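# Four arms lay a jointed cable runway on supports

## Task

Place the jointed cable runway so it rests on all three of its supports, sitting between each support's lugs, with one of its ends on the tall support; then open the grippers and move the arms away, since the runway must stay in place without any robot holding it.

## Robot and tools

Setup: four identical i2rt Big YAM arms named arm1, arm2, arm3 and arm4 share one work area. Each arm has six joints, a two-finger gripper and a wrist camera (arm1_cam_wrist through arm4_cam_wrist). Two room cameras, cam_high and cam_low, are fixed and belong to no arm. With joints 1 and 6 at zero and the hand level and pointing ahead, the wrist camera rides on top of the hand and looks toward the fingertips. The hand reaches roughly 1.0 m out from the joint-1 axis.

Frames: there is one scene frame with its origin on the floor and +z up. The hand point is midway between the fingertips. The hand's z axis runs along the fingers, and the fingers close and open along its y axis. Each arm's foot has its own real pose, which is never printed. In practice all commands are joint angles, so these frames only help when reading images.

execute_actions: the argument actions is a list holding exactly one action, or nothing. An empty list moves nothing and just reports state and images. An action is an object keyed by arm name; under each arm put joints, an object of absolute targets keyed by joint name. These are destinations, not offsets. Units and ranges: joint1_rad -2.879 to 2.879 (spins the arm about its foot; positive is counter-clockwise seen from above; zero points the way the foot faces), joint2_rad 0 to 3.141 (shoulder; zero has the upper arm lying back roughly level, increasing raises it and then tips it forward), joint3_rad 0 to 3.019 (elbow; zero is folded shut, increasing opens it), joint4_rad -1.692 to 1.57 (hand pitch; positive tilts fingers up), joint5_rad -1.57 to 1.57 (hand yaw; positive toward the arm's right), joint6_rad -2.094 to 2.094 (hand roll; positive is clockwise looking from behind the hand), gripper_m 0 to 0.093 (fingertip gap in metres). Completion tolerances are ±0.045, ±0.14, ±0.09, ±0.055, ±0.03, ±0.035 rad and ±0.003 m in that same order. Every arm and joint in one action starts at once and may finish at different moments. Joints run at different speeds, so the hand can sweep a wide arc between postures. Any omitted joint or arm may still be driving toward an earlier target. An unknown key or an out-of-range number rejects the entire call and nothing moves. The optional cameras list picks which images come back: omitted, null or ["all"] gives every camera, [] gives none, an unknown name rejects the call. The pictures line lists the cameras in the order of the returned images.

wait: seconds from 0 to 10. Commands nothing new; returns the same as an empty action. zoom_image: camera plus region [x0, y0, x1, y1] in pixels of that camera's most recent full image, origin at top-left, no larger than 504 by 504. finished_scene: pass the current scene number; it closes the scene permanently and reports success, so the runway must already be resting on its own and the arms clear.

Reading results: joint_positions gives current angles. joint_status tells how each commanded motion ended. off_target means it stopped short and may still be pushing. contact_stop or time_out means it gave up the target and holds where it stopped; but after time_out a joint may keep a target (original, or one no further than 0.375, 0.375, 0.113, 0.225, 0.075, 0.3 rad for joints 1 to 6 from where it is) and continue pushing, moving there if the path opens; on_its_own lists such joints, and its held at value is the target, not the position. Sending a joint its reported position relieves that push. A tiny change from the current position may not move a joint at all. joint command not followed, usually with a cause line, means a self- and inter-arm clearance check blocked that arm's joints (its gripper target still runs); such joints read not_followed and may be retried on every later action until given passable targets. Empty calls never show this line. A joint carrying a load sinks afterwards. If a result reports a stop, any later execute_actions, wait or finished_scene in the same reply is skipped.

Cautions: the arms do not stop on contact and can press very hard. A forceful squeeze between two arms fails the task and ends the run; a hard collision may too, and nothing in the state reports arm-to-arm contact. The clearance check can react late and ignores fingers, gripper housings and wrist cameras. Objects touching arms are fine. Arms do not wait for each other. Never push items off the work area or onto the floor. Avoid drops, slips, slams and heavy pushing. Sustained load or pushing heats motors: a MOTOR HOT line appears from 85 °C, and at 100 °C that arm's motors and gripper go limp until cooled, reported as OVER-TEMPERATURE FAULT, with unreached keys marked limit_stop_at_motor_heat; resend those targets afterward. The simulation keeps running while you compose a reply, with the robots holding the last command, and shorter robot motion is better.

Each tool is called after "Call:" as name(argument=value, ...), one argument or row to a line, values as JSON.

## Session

Call:
execute_actions(
  actions=[
    {"arm1":{"joints":{"joint1_rad":-0.3,"joint2_rad":1.3,"joint3_rad":1.2,"joint4_rad":-1.47,"joint5_rad":0,"joint6_rad":-0.3,"gripper_m":0.09}},"arm4":{"joints":{"joint1_rad":0.3,"joint2_rad":1.3,"joint3_rad":1.2,"joint4_rad":-1.47,"joint5_rad":0,"joint6_rad":0.3,"gripper_m":0.09}},"arm2":{"joints":{"joint1_rad":0.45,"joint2_rad":2.33,"joint3_rad":0.96,"joint4_rad":-0.2,"joint5_rad":0,"joint6_rad":0.35,"gripper_m":0.09}},"arm3":{"joints":{"joint1_rad":-0.6,"joint2_rad":2.2,"joint3_rad":0.93,"joint4_rad":-0.3,"joint5_rad":0,"joint6_rad":-0.44,"gripper_m":0.09}}},
  ],
)

Scene clock: 1.97 s.
Motor temperatures (°C, as the motors report them): arm1=[22 22 29 23 27 25] | arm2=[25 34 35 24 27 22] | arm3=[22 30 31 22 25 23] | arm4=[24 25 26 23 28 24]
arm1.joint_positions: joint1_rad=-0.293 joint2_rad=+1.301 joint3_rad=+1.183 joint4_rad=-1.465 joint5_rad=+0.004 joint6_rad=-0.292 gripper_m=+0.090
arm1.joint_status: all done
arm1.hand: x=-0.7797 y=-0.2919 z=+1.1196 quat_wxyz=(+0.001, +0.030, -1.000, +0.006) (m; scene frame)
arm2.joint_positions: joint1_rad=+0.453 joint2_rad=+2.335 joint3_rad=+0.960 joint4_rad=-0.212 joint5_rad=+0.000 joint6_rad=+0.338 gripper_m=+0.090
arm2.joint_status: all done
arm2.hand: x=-0.3854 y=-0.2963 z=+0.6189 quat_wxyz=(+0.004, +0.719, -0.695, +0.011) (m; scene frame)
arm3.joint_positions: joint1_rad=-0.595 joint2_rad=+2.215 joint3_rad=+0.929 joint4_rad=-0.314 joint5_rad=+0.004 joint6_rad=-0.428 gripper_m=+0.090
arm3.joint_status: all done
arm3.hand: x=+0.3656 y=-0.3093 z=+0.6149 quat_wxyz=(+0.014, +0.700, -0.714, +0.008) (m; scene frame)
arm4.joint_positions: joint1_rad=+0.302 joint2_rad=+1.303 joint3_rad=+1.177 joint4_rad=-1.456 joint5_rad=+0.001 joint6_rad=+0.286 gripper_m=+0.090
arm4.joint_status: all done
arm4.hand: x=+0.7838 y=-0.2630 z=+1.0792 quat_wxyz=(-0.001, -0.999, -0.047, -0.013) (m; scene frame)
pictures: arm1_cam_wrist, arm2_cam_wrist, arm3_cam_wrist, arm4_cam_wrist, cam_high, cam_low
Images, in order (width x height): arm1_cam_wrist 616x616, arm2_cam_wrist 616x616, arm3_cam_wrist 616x616, arm4_cam_wrist 616x616, cam_high 896x504, cam_low 896x504.

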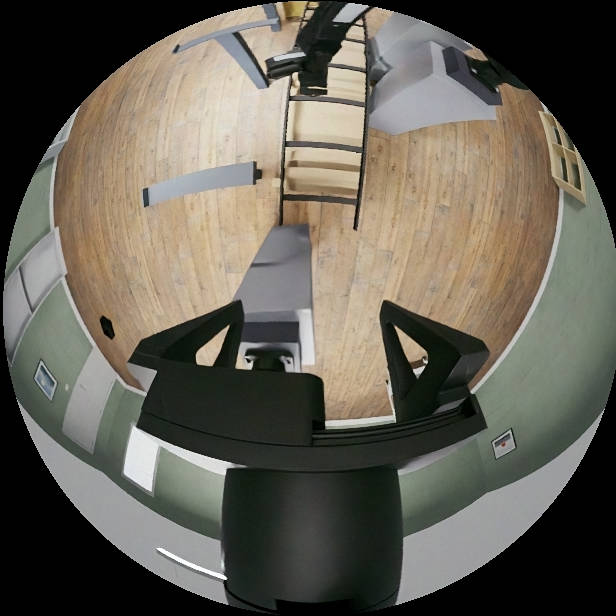

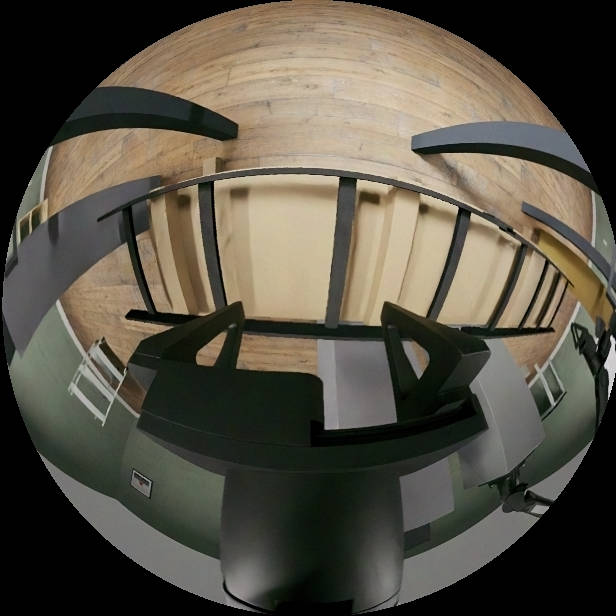

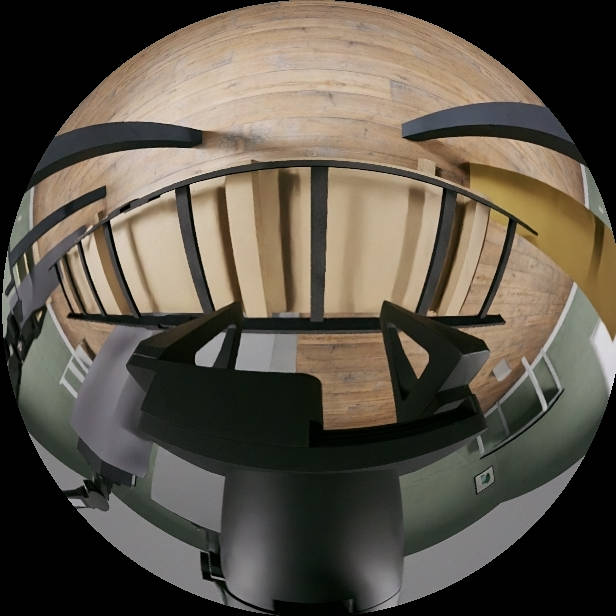

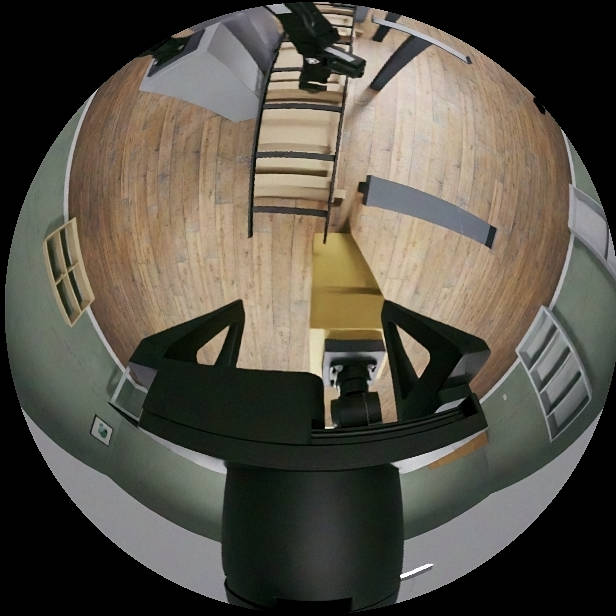

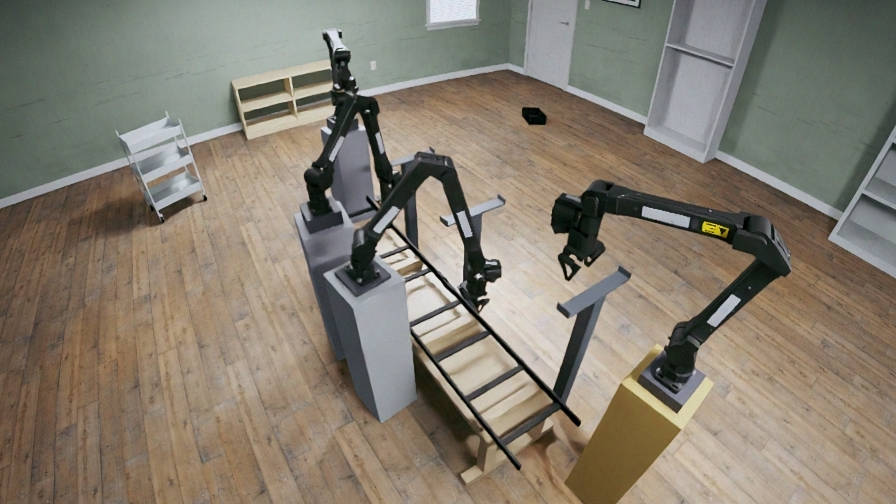

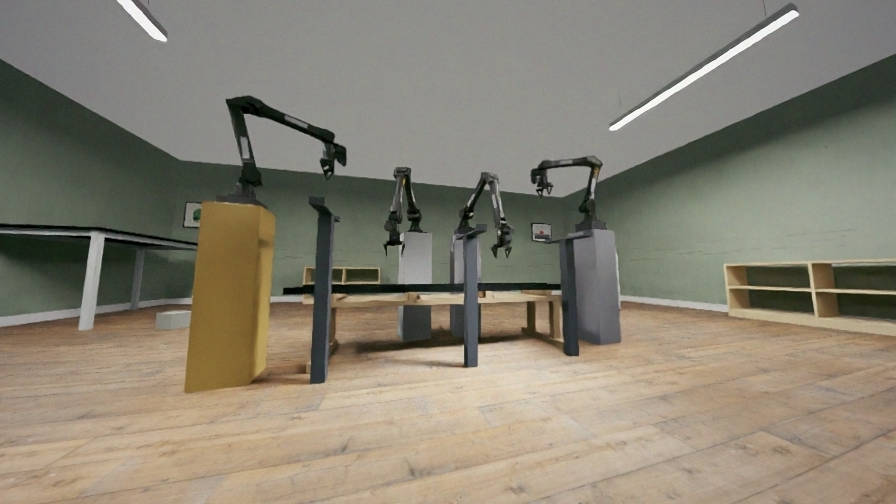

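Call:
execute_actions(
  actions=[
    {"arm2":{"joints":{"joint1_rad":0.41,"joint2_rad":2.75,"joint3_rad":1.1,"joint4_rad":0.08,"joint6_rad":0.31}},"arm3":{"joints":{"joint1_rad":-0.66,"joint2_rad":2.6,"joint3_rad":1.04,"joint4_rad":-0.01,"joint6_rad":-0.5}}},
  ],
  cameras=["arm2_cam_wrist","arm3_cam_wrist"],
)

Call:
execute_actions(
  actions=[
    {"arm2":{"joints":{"joint2_rad":3.0,"joint3_rad":1.285,"joint4_rad":0.15}},"arm3":{"joints":{"joint2_rad":2.855,"joint3_rad":1.22,"joint4_rad":0.07}}},
  ],
  cameras=["arm2_cam_wrist","arm3_cam_wrist","cam_high"],
)

Scene clock: 11.83 s.
Motor temperatures (°C, as the motors report them): arm1=[22 22 30 23 27 25] | arm2=[25 35 35 24 26 22] | arm3=[22 31 30 22 25 23] | arm4=[24 25 28 23 27 24]
arm1.joint_positions: joint1_rad=-0.293 joint2_rad=+1.301 joint3_rad=+1.183 joint4_rad=-1.465 joint5_rad=+0.004 joint6_rad=-0.292 gripper_m=+0.090
arm1.joint_status: not commanded
arm1.hand: x=-0.7797 y=-0.2919 z=+1.1196 quat_wxyz=(+0.001, +0.030, -1.000, +0.006) (m; scene frame)
arm2.joint_positions: joint1_rad=+0.413 joint2_rad=+2.763 joint3_rad=+1.095 joint4_rad=+0.069 joint5_rad=+0.000 joint6_rad=+0.322 gripper_m=+0.090
arm2.joint_status: all done
arm2.hand: x=-0.3538 y=-0.3374 z=+0.4642 quat_wxyz=(+0.007, +0.711, -0.703, +0.016) (m; scene frame)
arm3.joint_positions: joint1_rad=-0.664 joint2_rad=+2.615 joint3_rad=+1.033 joint4_rad=-0.022 joint5_rad=+0.002 joint6_rad=-0.488 gripper_m=+0.090
arm3.joint_status: all done
arm3.hand: x=+0.3737 y=-0.3515 z=+0.4695 quat_wxyz=(+0.017, +0.697, -0.717, +0.007) (m; scene frame)
arm4.joint_positions: joint1_rad=+0.302 joint2_rad=+1.303 joint3_rad=+1.177 joint4_rad=-1.456 joint5_rad=+0.001 joint6_rad=+0.287 gripper_m=+0.090
arm4.joint_status: not commanded
arm4.hand: x=+0.7838 y=-0.2630 z=+1.0792 quat_wxyz=(-0.001, -0.999, -0.047, -0.013) (m; scene frame)
pictures: arm2_cam_wrist, arm3_cam_wrist
Images, in order (width x height): arm2_cam_wrist 616x616, arm3_cam_wrist 616x616.

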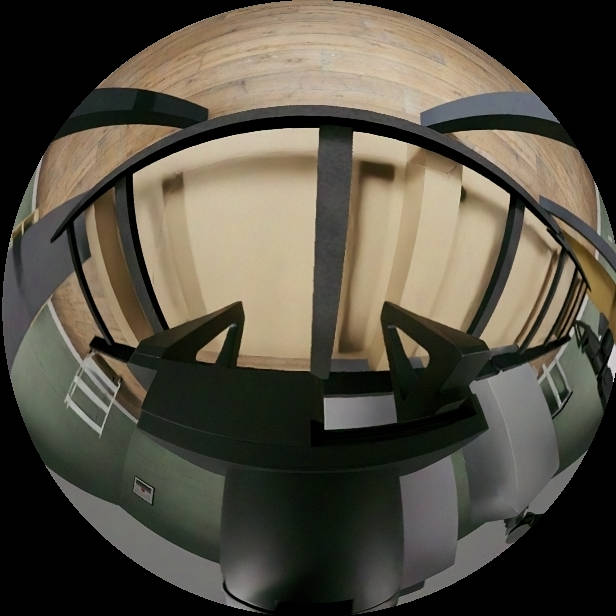

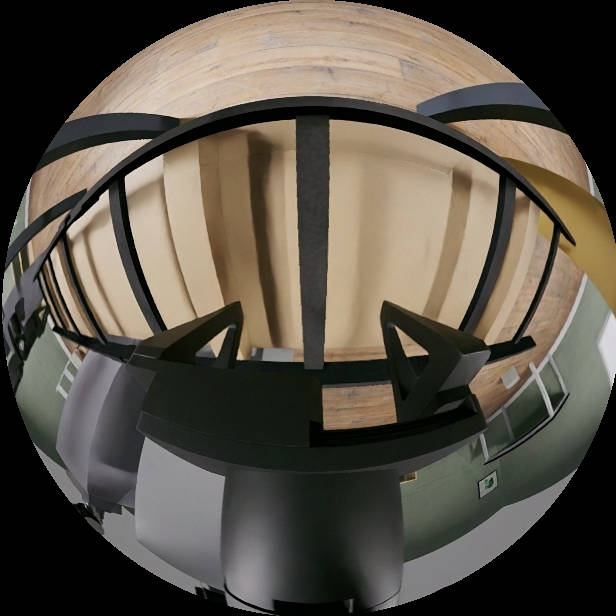

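Scene clock: 13.07 s.
Motor temperatures (°C, as the motors report them): arm1=[22 22 31 23 27 25] | arm2=[25 35 35 24 26 22] | arm3=[22 31 30 22 25 23] | arm4=[24 25 28 23 27 24]
arm1.joint_positions: joint1_rad=-0.293 joint2_rad=+1.301 joint3_rad=+1.183 joint4_rad=-1.465 joint5_rad=+0.004 joint6_rad=-0.292 gripper_m=+0.090
arm1.joint_status: not commanded
arm1.hand: x=-0.7797 y=-0.2919 z=+1.1196 quat_wxyz=(+0.001, +0.030, -1.000, +0.006) (m; scene frame)
arm2.joint_positions: joint1_rad=+0.413 joint2_rad=+3.014 joint3_rad=+1.280 joint4_rad=+0.147 joint5_rad=+0.000 joint6_rad=+0.321 gripper_m=+0.090
arm2.joint_status: all done
arm2.hand: x=-0.3487 y=-0.3516 z=+0.3716 quat_wxyz=(+0.004, +0.711, -0.703, +0.011) (m; scene frame)
arm3.joint_positions: joint1_rad=-0.664 joint2_rad=+2.873 joint3_rad=+1.216 joint4_rad=+0.065 joint5_rad=+0.002 joint6_rad=-0.488 gripper_m=+0.090
arm3.joint_status: all done
arm3.hand: x=+0.3719 y=-0.3551 z=+0.3743 quat_wxyz=(+0.011, +0.697, -0.717, +0.006) (m; scene frame)
arm4.joint_positions: joint1_rad=+0.302 joint2_rad=+1.303 joint3_rad=+1.177 joint4_rad=-1.456 joint5_rad=+0.001 joint6_rad=+0.287 gripper_m=+0.090
arm4.joint_status: not commanded
arm4.hand: x=+0.7838 y=-0.2630 z=+1.0792 quat_wxyz=(-0.001, -0.999, -0.047, -0.013) (m; scene frame)
pictures: arm2_cam_wrist, arm3_cam_wrist, cam_high
Images, in order (width x height): arm2_cam_wrist 616x616, arm3_cam_wrist 616x616, cam_high 896x504.

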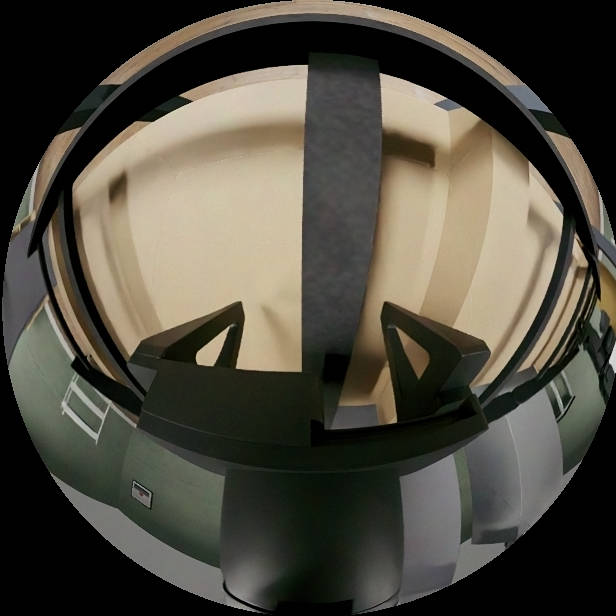

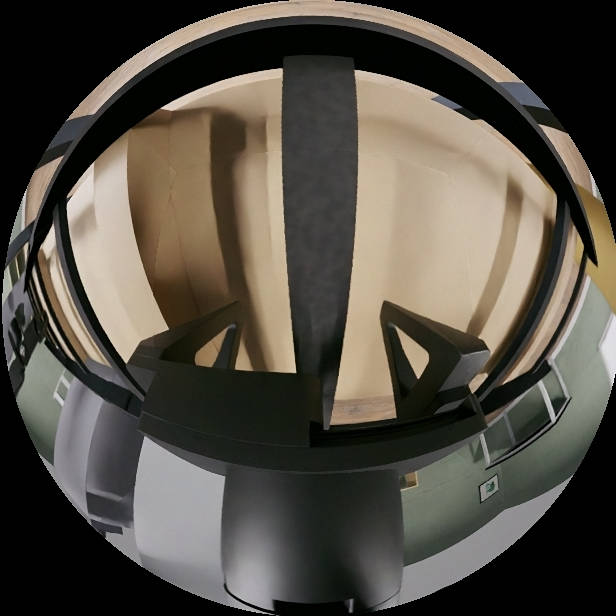

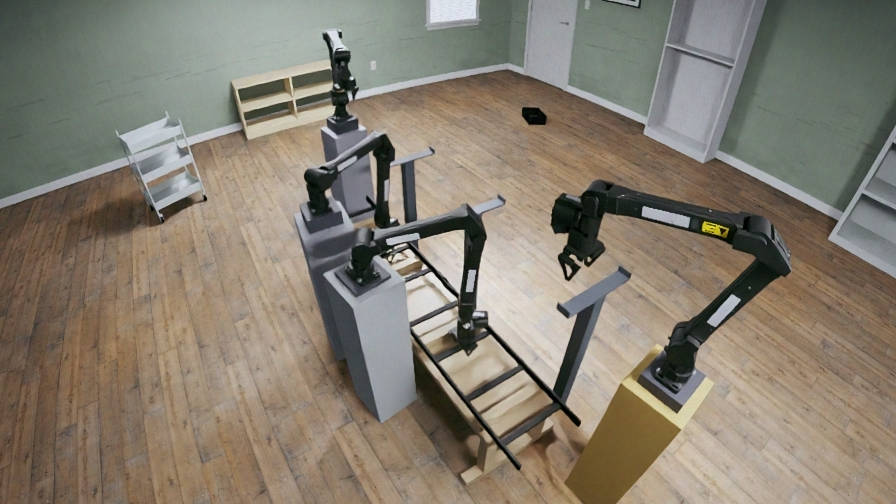

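Call:
execute_actions(
  actions=[
    {"arm2":{"joints":{"gripper_m":0,"joint1_rad":0.39}},"arm3":{"joints":{"gripper_m":0}}},
  ],
  cameras=[],
)

Call:
execute_actions(
  actions=[
    {"arm2":{"joints":{"joint2_rad":2.17,"joint3_rad":0.9,"joint4_rad":-0.2}},"arm3":{"joints":{"joint2_rad":2.01,"joint3_rad":0.9,"joint4_rad":-0.36}}},
  ],
  cameras=["cam_high"],
)

Call:
execute_actions(
  actions=[
    {"arm2":{"joints":{"joint2_rad":1.27,"joint3_rad":1.02,"joint4_rad":-1.2}},"arm3":{"joints":{"joint2_rad":1.27,"joint3_rad":1.14,"joint4_rad":-1.32}},"arm1":{"joints":{"joint1_rad":-0.45,"joint6_rad":1.12}},"arm4":{"joints":{"joint1_rad":0.5,"joint6_rad":-1.07}}},
  ],
)

Scene clock: 27.27 s.
Motor temperatures (°C, as the motors report them): arm1=[22 22 32 23 26 25] | arm2=[25 35 34 24 26 22] | arm3=[22 31 30 22 25 23] | arm4=[24 26 29 23 27 24]
arm1.joint_positions: joint1_rad=-0.293 joint2_rad=+1.301 joint3_rad=+1.183 joint4_rad=-1.465 joint5_rad=+0.004 joint6_rad=-0.292 gripper_m=+0.090
arm1.joint_status: not commanded
arm1.hand: x=-0.7797 y=-0.2919 z=+1.1196 quat_wxyz=(+0.001, +0.030, -1.000, +0.006) (m; scene frame)
arm2.joint_positions: joint1_rad=+0.394 joint2_rad=+3.014 joint3_rad=+1.280 joint4_rad=+0.146 joint5_rad=+0.004 joint6_rad=+0.325 gripper_m=+0.024
arm2.joint_status: gripper_m off_target (ended at +0.024, target +0.000); the others done
arm2.hand: x=-0.3419 y=-0.3497 z=+0.3715 quat_wxyz=(+0.003, +0.703, -0.711, +0.012) (m; scene frame)
arm3.joint_positions: joint1_rad=-0.667 joint2_rad=+2.873 joint3_rad=+1.219 joint4_rad=+0.067 joint5_rad=+0.011 joint6_rad=-0.494 gripper_m=+0.024
arm3.joint_status: gripper_m off_target (ended at +0.024, target +0.000)
arm3.hand: x=+0.3751 y=-0.3545 z=+0.3742 quat_wxyz=(+0.008, +0.698, -0.716, +0.009) (m; scene frame)
arm4.joint_positions: joint1_rad=+0.302 joint2_rad=+1.303 joint3_rad=+1.177 joint4_rad=-1.456 joint5_rad=+0.001 joint6_rad=+0.287 gripper_m=+0.090
arm4.joint_status: not commanded
arm4.hand: x=+0.7838 y=-0.2630 z=+1.0792 quat_wxyz=(-0.001, -0.999, -0.047, -0.013) (m; scene frame)
pictures: none
No camera images: the call's "cameras" was empty. Leave "cameras" out to get every camera's image.

Scene clock: 30.13 s.
Motor temperatures (°C, as the motors report them): arm1=[22 22 32 23 26 25] | arm2=[25 36 35 24 27 22] | arm3=[23 32 31 22 26 23] | arm4=[24 26 30 23 27 24]
arm1.joint_positions: joint1_rad=-0.293 joint2_rad=+1.301 joint3_rad=+1.183 joint4_rad=-1.465 joint5_rad=+0.004 joint6_rad=-0.292 gripper_m=+0.090
arm1.joint_status: not commanded
arm1.hand: x=-0.7797 y=-0.2919 z=+1.1196 quat_wxyz=(+0.001, +0.030, -1.000, +0.006) (m; scene frame)
arm2.joint_positions: joint1_rad=+0.356 joint2_rad=+2.307 joint3_rad=+0.855 joint4_rad=-0.206 joint5_rad=+0.073 joint6_rad=+0.312 gripper_m=+0.024
arm2.joint_status: all done
arm2.hand: x=-0.3217 y=-0.3312 z=+0.6249 quat_wxyz=(-0.011, +0.694, -0.717, +0.060) (m; scene frame)
arm3.joint_positions: joint1_rad=-0.631 joint2_rad=+2.170 joint3_rad=+0.847 joint4_rad=-0.375 joint5_rad=-0.062 joint6_rad=-0.446 gripper_m=+0.024
arm3.joint_status: joint2_rad time_out (moved -0.703 of -0.863); the others done
arm3.on_its_own: joint2_rad reads +2.170 and still pushes toward +2.010 since a time_out
arm3.hand: x=+0.3453 y=-0.3549 z=+0.6260 quat_wxyz=(+0.072, +0.691, -0.720, -0.008) (m; scene frame)
arm4.joint_positions: joint1_rad=+0.302 joint2_rad=+1.303 joint3_rad=+1.177 joint4_rad=-1.456 joint5_rad=+0.001 joint6_rad=+0.287 gripper_m=+0.090
arm4.joint_status: not commanded
arm4.hand: x=+0.7838 y=-0.2630 z=+1.0792 quat_wxyz=(-0.001, -0.999, -0.047, -0.013) (m; scene frame)
pictures: cam_high
Images, in order (width x height): cam_high 896x504.

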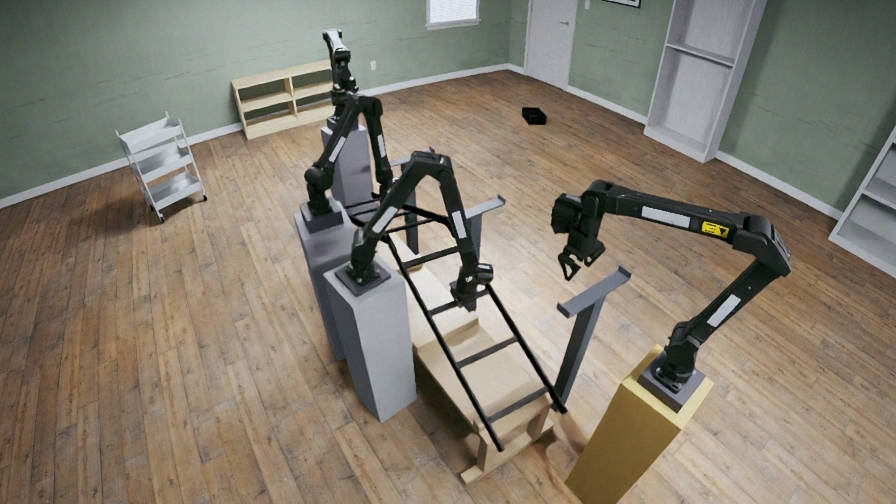

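not run: a stop came earlier in this reply.

Call:
execute_actions(
  actions=[
    {"arm2":{"joints":{"joint1_rad":0.45,"joint2_rad":1.27,"joint3_rad":1.0,"joint4_rad":-1.2}},"arm3":{"joints":{"joint1_rad":-0.7,"joint2_rad":1.27,"joint3_rad":1.14,"joint4_rad":-1.3}},"arm1":{"joints":{"joint1_rad":-0.45,"joint6_rad":1.12}},"arm4":{"joints":{"joint1_rad":0.5,"joint6_rad":-1.07}}},
  ],
)

Scene clock: 41.90 s.
Motor temperatures (°C, as the motors report them): arm1=[22 22 33 23 26 25] | arm2=[25 38 37 24 32 22] | arm3=[23 34 35 22 31 24] | arm4=[24 26 30 23 26 24]
arm1.joint_positions: joint1_rad=-0.458 joint2_rad=+1.301 joint3_rad=+1.183 joint4_rad=-1.465 joint5_rad=+0.001 joint6_rad=+1.112 gripper_m=+0.090
arm1.joint_status: all done
arm1.hand: x=-0.7981 y=-0.3481 z=+1.1201 quat_wxyz=(-0.002, -0.685, -0.729, +0.003) (m; scene frame)
arm2.joint_positions: joint1_rad=+0.405 joint2_rad=+1.392 joint3_rad=+0.875 joint4_rad=-1.199 joint5_rad=+0.063 joint6_rad=+0.335 gripper_m=+0.024
arm2.joint_status: joint3_rad time_out (moved +0.020 of +0.145); the others done
arm2.on_its_own: joint3_rad reads +0.875 and still pushes toward +0.987 since a time_out
arm2.hand: x=-0.3313 y=-0.3648 z=+0.9668 quat_wxyz=(+0.005, +0.703, -0.706, +0.083) (m; scene frame)
arm3.joint_positions: joint1_rad=-0.656 joint2_rad=+1.413 joint3_rad=+0.969 joint4_rad=-1.316 joint5_rad=-0.076 joint6_rad=-0.482 gripper_m=+0.024
arm3.joint_status: joint2_rad time_out (moved -0.757 of -0.900); joint3_rad time_out (moved +0.123 of +0.293); the others done
arm3.on_its_own: joint2_rad reads +1.413 and still pushes toward +1.270 since a time_out; joint3_rad reads +0.969 and still pushes toward +1.082 since a time_out
arm3.hand: x=+0.3385 y=-0.3785 z=+0.9456 quat_wxyz=(+0.103, +0.692, -0.715, -0.007) (m; scene frame)
arm4.joint_positions: joint1_rad=+0.508 joint2_rad=+1.303 joint3_rad=+1.177 joint4_rad=-1.456 joint5_rad=+0.000 joint6_rad=-1.057 gripper_m=+0.090
arm4.joint_status: all done
arm4.hand: x=+0.8184 y=-0.3293 z=+1.0801 quat_wxyz=(-0.009, -0.681, -0.732, -0.009) (m; scene frame)
pictures: arm1_cam_wrist, arm2_cam_wrist, arm3_cam_wrist, arm4_cam_wrist, cam_high, cam_low
Images, in order (width x height): arm1_cam_wrist 616x616, arm2_cam_wrist 616x616, arm3_cam_wrist 616x616, arm4_cam_wrist 616x616, cam_high 896x504, cam_low 896x504.

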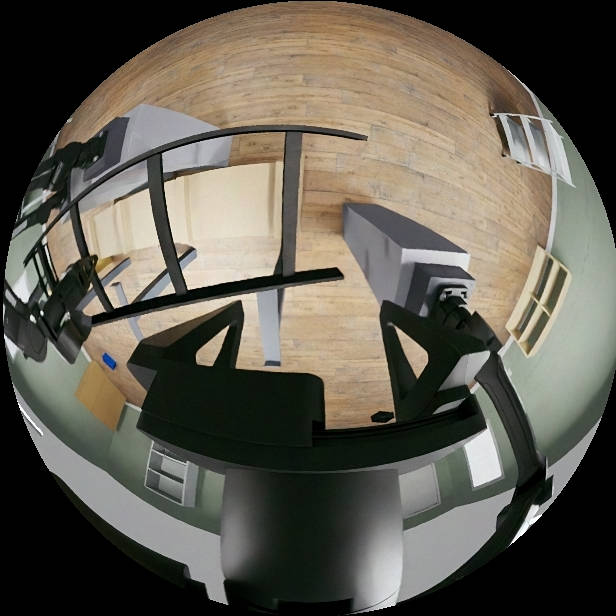

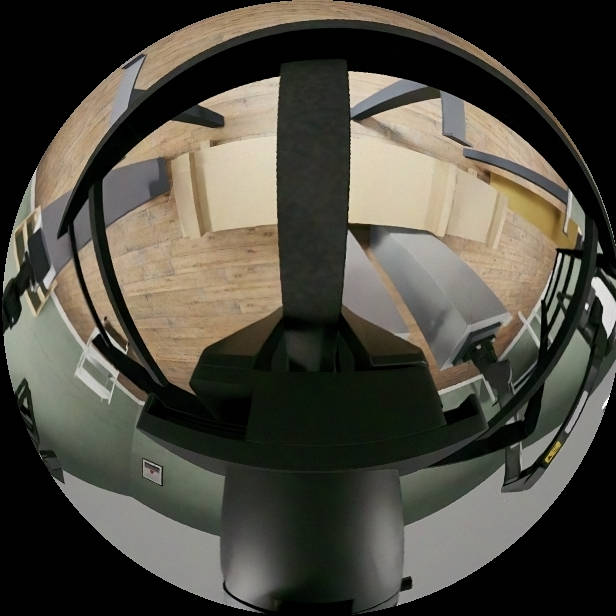

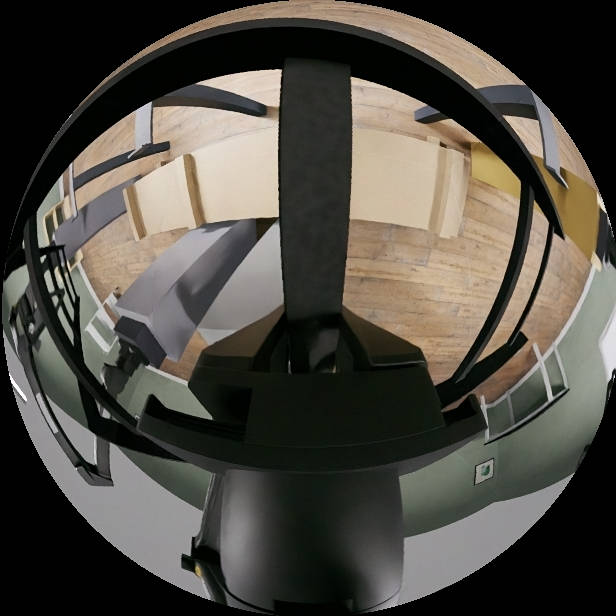

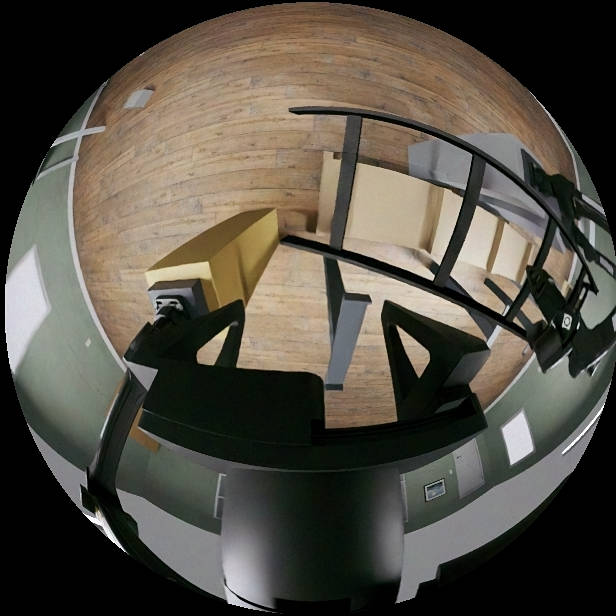

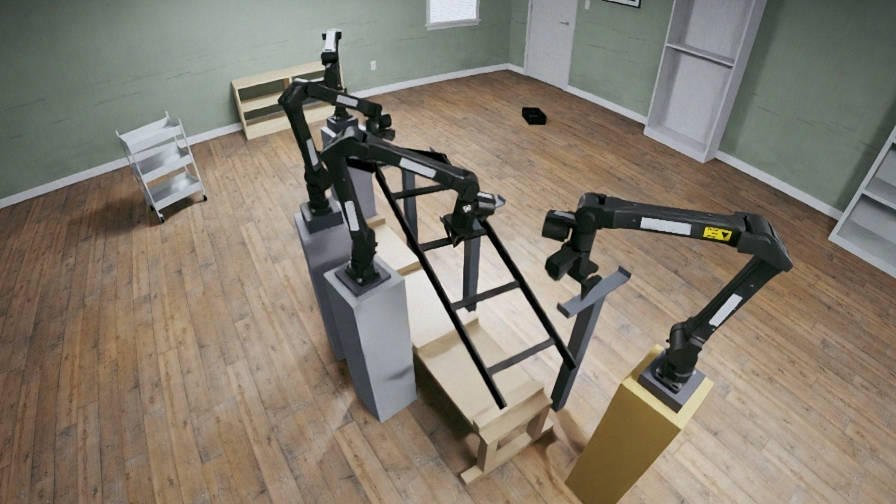

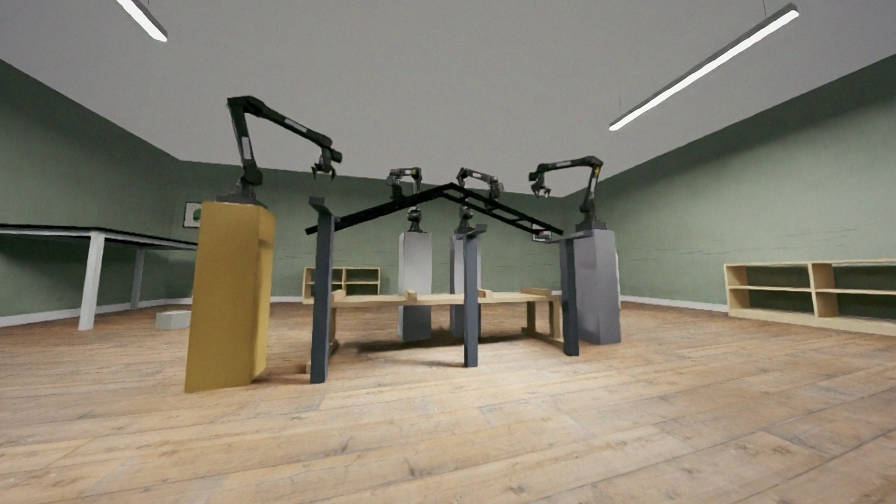

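Call:
execute_actions(
  actions=[
    {"arm1":{"joints":{"joint1_rad":-0.39,"joint6_rad":1.18,"joint2_rad":1.82,"joint3_rad":1.23,"joint4_rad":-0.98}},"arm4":{"joints":{"joint1_rad":0.41,"joint6_rad":-1.12,"joint2_rad":1.84,"joint3_rad":1.25,"joint4_rad":-0.98}}},
  ],
  cameras=["cam_low","cam_high","arm4_cam_wrist","arm1_cam_wrist"],
)

Scene clock: 55.13 s.
Motor temperatures (°C, as the motors report them): arm1=[22 22 33 23 26 24] | arm2=[25 38 45 24 34 22] | arm3=[23 34 41 22 36 23] | arm4=[24 26 31 23 26 24]
arm1.joint_positions: joint1_rad=-0.390 joint2_rad=+1.838 joint3_rad=+1.198 joint4_rad=-0.988 joint5_rad=+0.001 joint6_rad=+1.172 gripper_m=+0.090
arm1.joint_status: all done
arm1.hand: x=-0.6765 y=-0.3655 z=+0.9030 quat_wxyz=(+0.018, -0.682, -0.731, +0.013) (m; scene frame)
arm2.joint_positions: joint1_rad=+0.405 joint2_rad=+1.392 joint3_rad=+0.875 joint4_rad=-1.199 joint5_rad=+0.063 joint6_rad=+0.335 gripper_m=+0.024
arm2.joint_status: not commanded
arm2.on_its_own: joint3_rad reads +0.875 and still pushes toward +0.987 since a time_out
arm2.hand: x=-0.3313 y=-0.3648 z=+0.9668 quat_wxyz=(+0.005, +0.703, -0.706, +0.083) (m; scene frame)
arm3.joint_positions: joint1_rad=-0.656 joint2_rad=+1.413 joint3_rad=+0.969 joint4_rad=-1.316 joint5_rad=-0.076 joint6_rad=-0.482 gripper_m=+0.024
arm3.joint_status: not commanded
arm3.on_its_own: joint2_rad reads +1.413 and still pushes toward +1.270 since a time_out; joint3_rad reads +0.969 and still pushes toward +1.082 since a time_out
arm3.hand: x=+0.3385 y=-0.3785 z=+0.9456 quat_wxyz=(+0.103, +0.692, -0.715, -0.007) (m; scene frame)
arm4.joint_positions: joint1_rad=+0.407 joint2_rad=+1.860 joint3_rad=+1.220 joint4_rad=-0.995 joint5_rad=+0.000 joint6_rad=-1.107 gripper_m=+0.090
arm4.joint_status: all done
arm4.hand: x=+0.6958 y=-0.3559 z=+0.8586 quat_wxyz=(-0.018, -0.699, -0.714, -0.035) (m; scene frame)
pictures: arm1_cam_wrist, arm4_cam_wrist, cam_high, cam_low
Images, in order (width x height): arm1_cam_wrist 616x616, arm4_cam_wrist 616x616, cam_high 896x504, cam_low 896x504.

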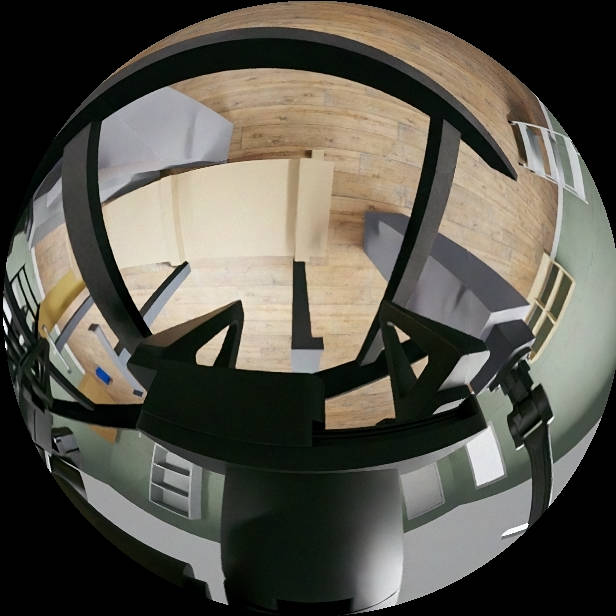

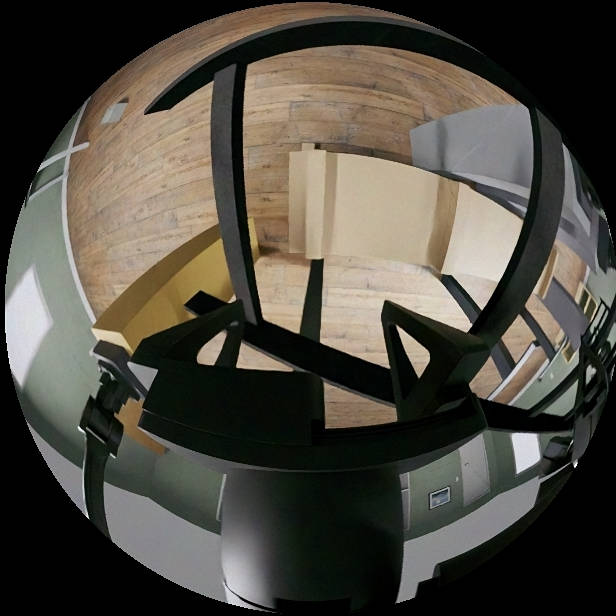

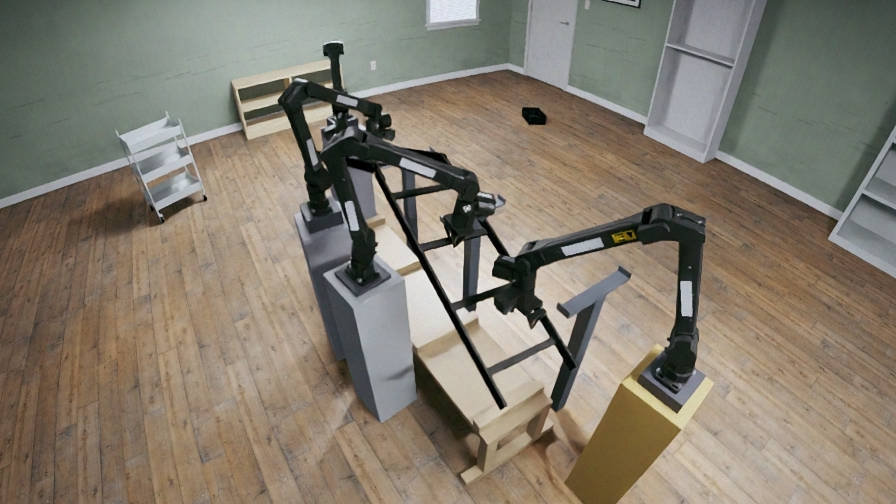

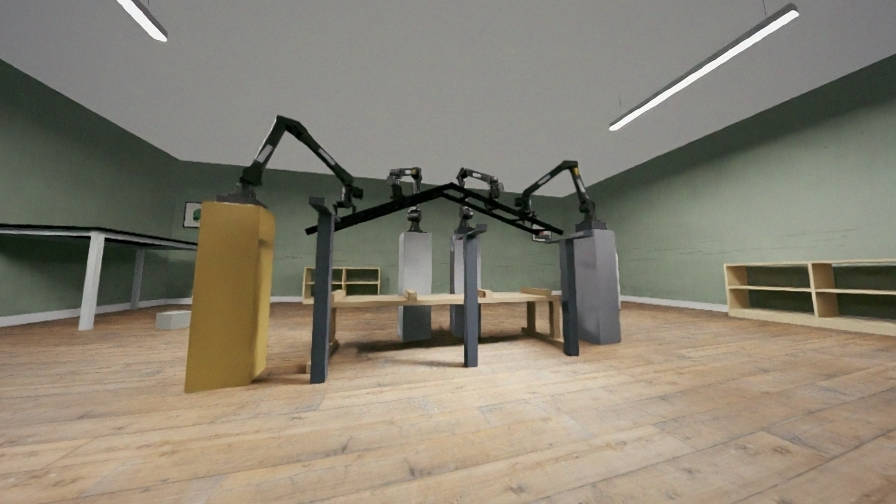

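Call:
execute_actions(
  actions=[
    {"arm1":{"joints":{"joint1_rad":-0.455,"joint6_rad":1.13,"joint2_rad":1.68,"joint3_rad":1.02,"joint4_rad":-0.9}},"arm4":{"joints":{"joint1_rad":0.49,"joint6_rad":-1.04,"joint2_rad":1.68,"joint3_rad":1.08,"joint4_rad":-0.95}}},
  ],
  cameras=[],
)

Call:
execute_actions(
  actions=[
    {"arm1":{"joints":{"joint2_rad":1.92,"joint3_rad":0.98,"joint4_rad":-0.63}},"arm4":{"joints":{"joint2_rad":1.89,"joint3_rad":1.04,"joint4_rad":-0.72}}},
  ],
  cameras=["cam_low","arm4_cam_wrist","arm1_cam_wrist"],
)

Scene clock: 63.53 s.
Motor temperatures (°C, as the motors report them): arm1=[22 23 33 23 26 24] | arm2=[25 38 47 24 35 22] | arm3=[23 33 44 22 38 23] | arm4=[24 27 30 23 26 24]
arm1.joint_positions: joint1_rad=-0.460 joint2_rad=+1.683 joint3_rad=+1.011 joint4_rad=-0.909 joint5_rad=+0.001 joint6_rad=+1.138 gripper_m=+0.090
arm1.joint_status: all done
arm1.hand: x=-0.7358 y=-0.3766 z=+0.9139 quat_wxyz=(-0.003, -0.695, -0.719, +0.003) (m; scene frame)
arm2.joint_positions: joint1_rad=+0.405 joint2_rad=+1.392 joint3_rad=+0.875 joint4_rad=-1.199 joint5_rad=+0.063 joint6_rad=+0.335 gripper_m=+0.024
arm2.joint_status: not commanded
arm2.on_its_own: joint3_rad reads +0.875 and still pushes toward +0.987 since a time_out
arm2.hand: x=-0.3313 y=-0.3648 z=+0.9668 quat_wxyz=(+0.005, +0.703, -0.706, +0.083) (m; scene frame)
arm3.joint_positions: joint1_rad=-0.656 joint2_rad=+1.413 joint3_rad=+0.969 joint4_rad=-1.316 joint5_rad=-0.076 joint6_rad=-0.482 gripper_m=+0.024
arm3.joint_status: not commanded
arm3.on_its_own: joint2_rad reads +1.413 and still pushes toward +1.270 since a time_out; joint3_rad reads +0.969 and still pushes toward +1.082 since a time_out
arm3.hand: x=+0.3385 y=-0.3785 z=+0.9456 quat_wxyz=(+0.103, +0.692, -0.715, -0.007) (m; scene frame)
arm4.joint_positions: joint1_rad=+0.498 joint2_rad=+1.691 joint3_rad=+1.076 joint4_rad=-0.960 joint5_rad=+0.000 joint6_rad=-1.054 gripper_m=+0.090
arm4.joint_status: all done
arm4.hand: x=+0.7509 y=-0.3723 z=+0.8913 quat_wxyz=(-0.008, -0.686, -0.728, -0.006) (m; scene frame)
pictures: none
No camera images: the call's "cameras" was empty. Leave "cameras" out to get every camera's image.

Scene clock: 64.67 s.
Motor temperatures (°C, as the motors report them): arm1=[22 23 33 23 26 24] | arm2=[25 38 48 24 35 22] | arm3=[23 33 44 22 38 23] | arm4=[24 27 30 23 26 24]
arm1.joint_positions: joint1_rad=-0.460 joint2_rad=+1.934 joint3_rad=+0.969 joint4_rad=-0.638 joint5_rad=+0.003 joint6_rad=+1.138 gripper_m=+0.090
arm1.joint_status: all done
arm1.hand: x=-0.7337 y=-0.3783 z=+0.7989 quat_wxyz=(+0.007, -0.695, -0.719, +0.008) (m; scene frame)
arm2.joint_positions: joint1_rad=+0.405 joint2_rad=+1.397 joint3_rad=+0.860 joint4_rad=-1.191 joint5_rad=+0.061 joint6_rad=+0.331 gripper_m=+0.024
arm2.joint_status: not commanded
arm2.on_its_own: joint1_rad reads +0.405 and still pushes toward +0.450 since a time_out; joint3_rad reads +0.860 and still pushes toward +0.987 since a time_out
arm2.hand: x=-0.3298 y=-0.3695 z=+0.9605 quat_wxyz=(+0.008, +0.704, -0.705, +0.088) (m; scene frame)
arm3.joint_positions: joint1_rad=-0.656 joint2_rad=+1.408 joint3_rad=+0.969 joint4_rad=-1.316 joint5_rad=-0.065 joint6_rad=-0.482 gripper_m=+0.024
arm3.joint_status: not commanded
arm3.on_its_own: joint3_rad reads +0.969 and still pushes toward +1.082 since a time_out
arm3.hand: x=+0.3402 y=-0.3793 z=+0.9470 quat_wxyz=(+0.099, +0.692, -0.715, -0.003) (m; scene frame)
arm4.joint_positions: joint1_rad=+0.498 joint2_rad=+1.905 joint3_rad=+1.028 joint4_rad=-0.736 joint5_rad=+0.000 joint6_rad=-1.053 gripper_m=+0.090
arm4.joint_status: all done
arm4.hand: x=+0.7540 y=-0.3719 z=+0.7857 quat_wxyz=(-0.013, -0.686, -0.727, -0.025) (m; scene frame)
pictures: arm1_cam_wrist, arm4_cam_wrist, cam_low
Images, in order (width x height): arm1_cam_wrist 616x616, arm4_cam_wrist 616x616, cam_low 896x504.

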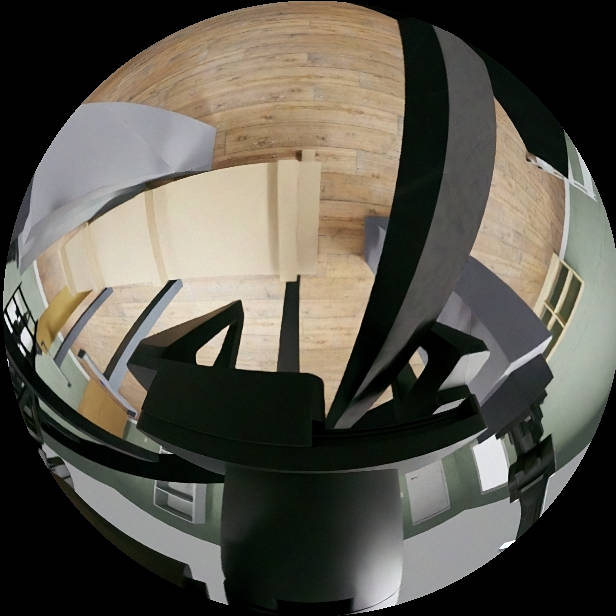

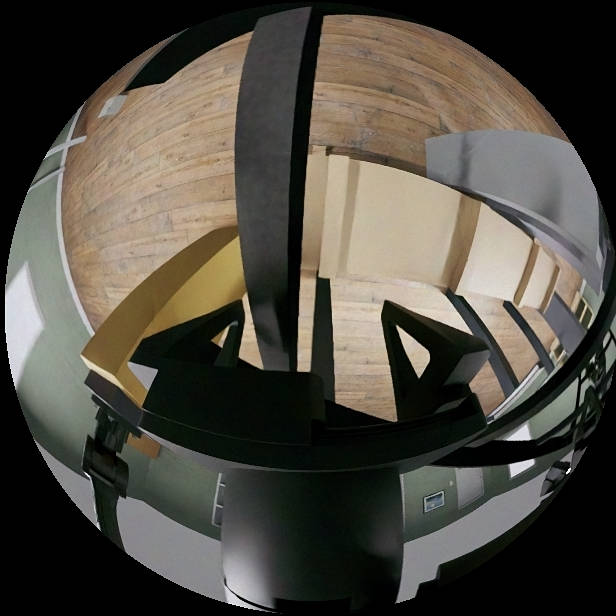

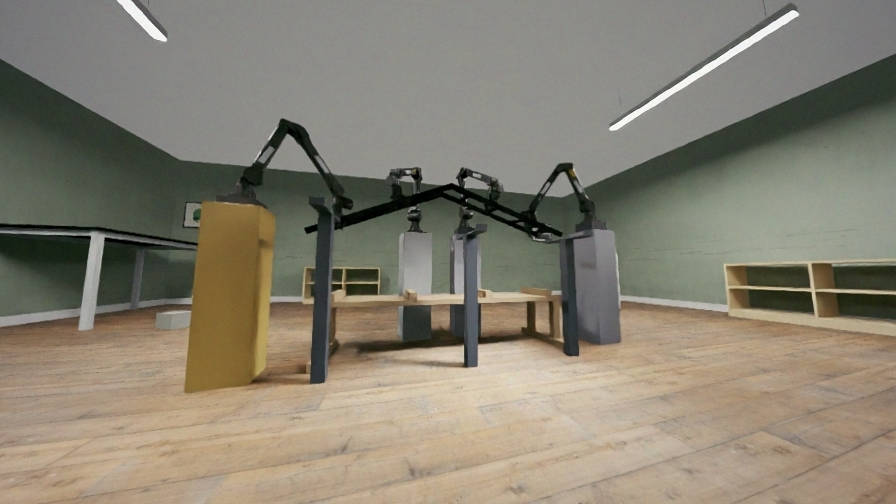

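Call:
execute_actions(
  actions=[
    {"arm1":{"joints":{"gripper_m":0,"joint3_rad":0.93}},"arm4":{"joints":{"gripper_m":0,"joint3_rad":0.99}}},
  ],
  cameras=[],
)

Call:
execute_actions(
  actions=[
    {"arm1":{"joints":{"joint1_rad":-0.52,"joint6_rad":1.07,"joint2_rad":1.32,"joint3_rad":1.03,"joint4_rad":-1.17}},"arm4":{"joints":{"joint1_rad":0.58,"joint6_rad":-0.95,"joint2_rad":1.34,"joint3_rad":1.12,"joint4_rad":-1.23}}},
  ],
  cameras=["cam_low","cam_high"],
)

Scene clock: 73.87 s.
Motor temperatures (°C, as the motors report them): arm1=[22 23 32 23 26 24] | arm2=[25 38 51 24 35 22] | arm3=[23 33 45 22 38 23] | arm4=[24 27 29 23 26 24]
arm1.joint_positions: joint1_rad=-0.464 joint2_rad=+1.934 joint3_rad=+0.920 joint4_rad=-0.635 joint5_rad=+0.008 joint6_rad=+1.165 gripper_m=+0.023
arm1.joint_status: gripper_m off_target (ended at +0.023, target +0.000); the others done
arm1.hand: x=-0.7593 y=-0.3703 z=+0.7888 quat_wxyz=(+0.027, -0.706, -0.708, +0.018) (m; scene frame)
arm2.joint_positions: joint1_rad=+0.404 joint2_rad=+1.396 joint3_rad=+0.860 joint4_rad=-1.186 joint5_rad=+0.080 joint6_rad=+0.331 gripper_m=+0.024
arm2.joint_status: not commanded
arm2.on_its_own: joint1_rad reads +0.404 and still pushes toward +0.450 since a time_out; joint3_rad reads +0.860 and still pushes toward +0.987 since a time_out
arm2.hand: x=-0.3268 y=-0.3673 z=+0.9607 quat_wxyz=(-0.001, +0.704, -0.704, +0.089) (m; scene frame)
arm3.joint_positions: joint1_rad=-0.656 joint2_rad=+1.408 joint3_rad=+0.969 joint4_rad=-1.311 joint5_rad=-0.083 joint6_rad=-0.482 gripper_m=+0.024
arm3.joint_status: not commanded
arm3.on_its_own: joint3_rad reads +0.969 and still pushes toward +1.082 since a time_out
arm3.hand: x=+0.3383 y=-0.3768 z=+0.9470 quat_wxyz=(+0.099, +0.692, -0.715, -0.012) (m; scene frame)
arm4.joint_positions: joint1_rad=+0.497 joint2_rad=+1.905 joint3_rad=+0.988 joint4_rad=-0.731 joint5_rad=-0.008 joint6_rad=-1.038 gripper_m=+0.026
arm4.joint_status: gripper_m off_target (ended at +0.026, target +0.000); the others done
arm4.hand: x=+0.7715 y=-0.3614 z=+0.7771 quat_wxyz=(-0.021, -0.691, -0.721, -0.041) (m; scene frame)
pictures: none
No camera images: the call's "cameras" was empty. Leave "cameras" out to get every camera's image.

Scene clock: 76.50 s.
Motor temperatures (°C, as the motors report them): arm1=[22 23 33 23 26 25] | arm2=[25 38 51 24 35 22] | arm3=[23 33 46 22 36 23] | arm4=[24 27 30 23 26 24]
arm1.joint_positions: joint1_rad=-0.507 joint2_rad=+1.381 joint3_rad=+0.950 joint4_rad=-1.166 joint5_rad=+0.009 joint6_rad=+1.116 gripper_m=+0.022
arm1.joint_status: joint6_rad time_out (moved -0.050 of -0.095); the others done
arm1.on_its_own: joint6_rad reads +1.116 and still pushes toward +1.070 since a time_out
arm1.hand: x=-0.8092 y=-0.3648 z=+1.0074 quat_wxyz=(+0.003, -0.704, -0.711, +0.009) (m; scene frame)
arm2.joint_positions: joint1_rad=+0.440 joint2_rad=+1.333 joint3_rad=+0.860 joint4_rad=-1.188 joint5_rad=-0.032 joint6_rad=+0.368 gripper_m=+0.024
arm2.joint_status: not commanded
arm2.on_its_own: joint3_rad reads +0.860 and still pushes toward +0.987 since a time_out
arm2.hand: x=-0.3565 y=-0.3752 z=+0.9790 quat_wxyz=(+0.034, +0.703, -0.710, +0.039) (m; scene frame)
arm3.joint_positions: joint1_rad=-0.684 joint2_rad=+1.362 joint3_rad=+0.969 joint4_rad=-1.280 joint5_rad=+0.012 joint6_rad=-0.507 gripper_m=+0.024
arm3.joint_status: not commanded
arm3.on_its_own: joint3_rad reads +0.969 and still pushes toward +1.082 since a time_out
arm3.hand: x=+0.3645 y=-0.3824 z=+0.9595 quat_wxyz=(+0.049, +0.696, -0.716, +0.021) (m; scene frame)
arm4.joint_positions: joint1_rad=+0.568 joint2_rad=+1.385 joint3_rad=+1.025 joint4_rad=-1.243 joint5_rad=+0.005 joint6_rad=-0.936 gripper_m=+0.024
arm4.joint_status: joint3_rad time_out (moved +0.037 of +0.132); the others done
arm4.on_its_own: joint3_rad reads +1.025 and still pushes toward +1.120 since a time_out
arm4.hand: x=+0.8281 y=-0.3498 z=+0.9954 quat_wxyz=(-0.008, -0.703, -0.711, -0.020) (m; scene frame)
pictures: cam_high, cam_low
Images, in order (width x height): cam_high 896x504, cam_low 896x504.

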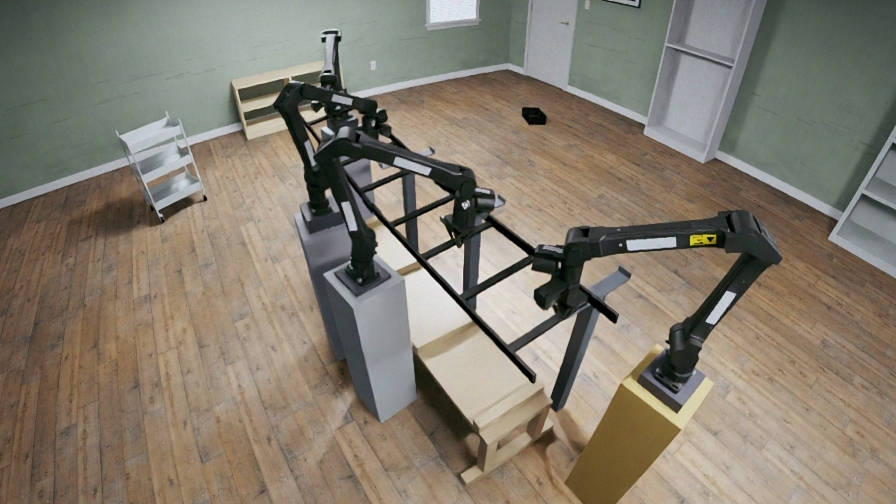

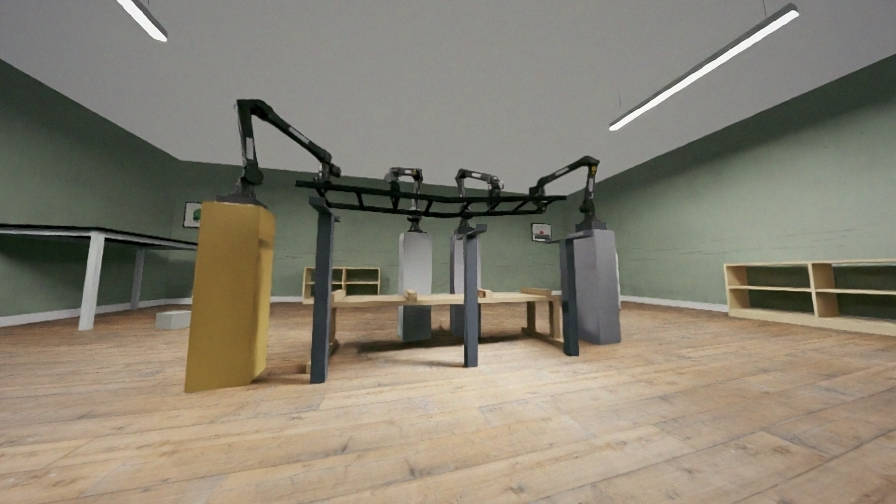

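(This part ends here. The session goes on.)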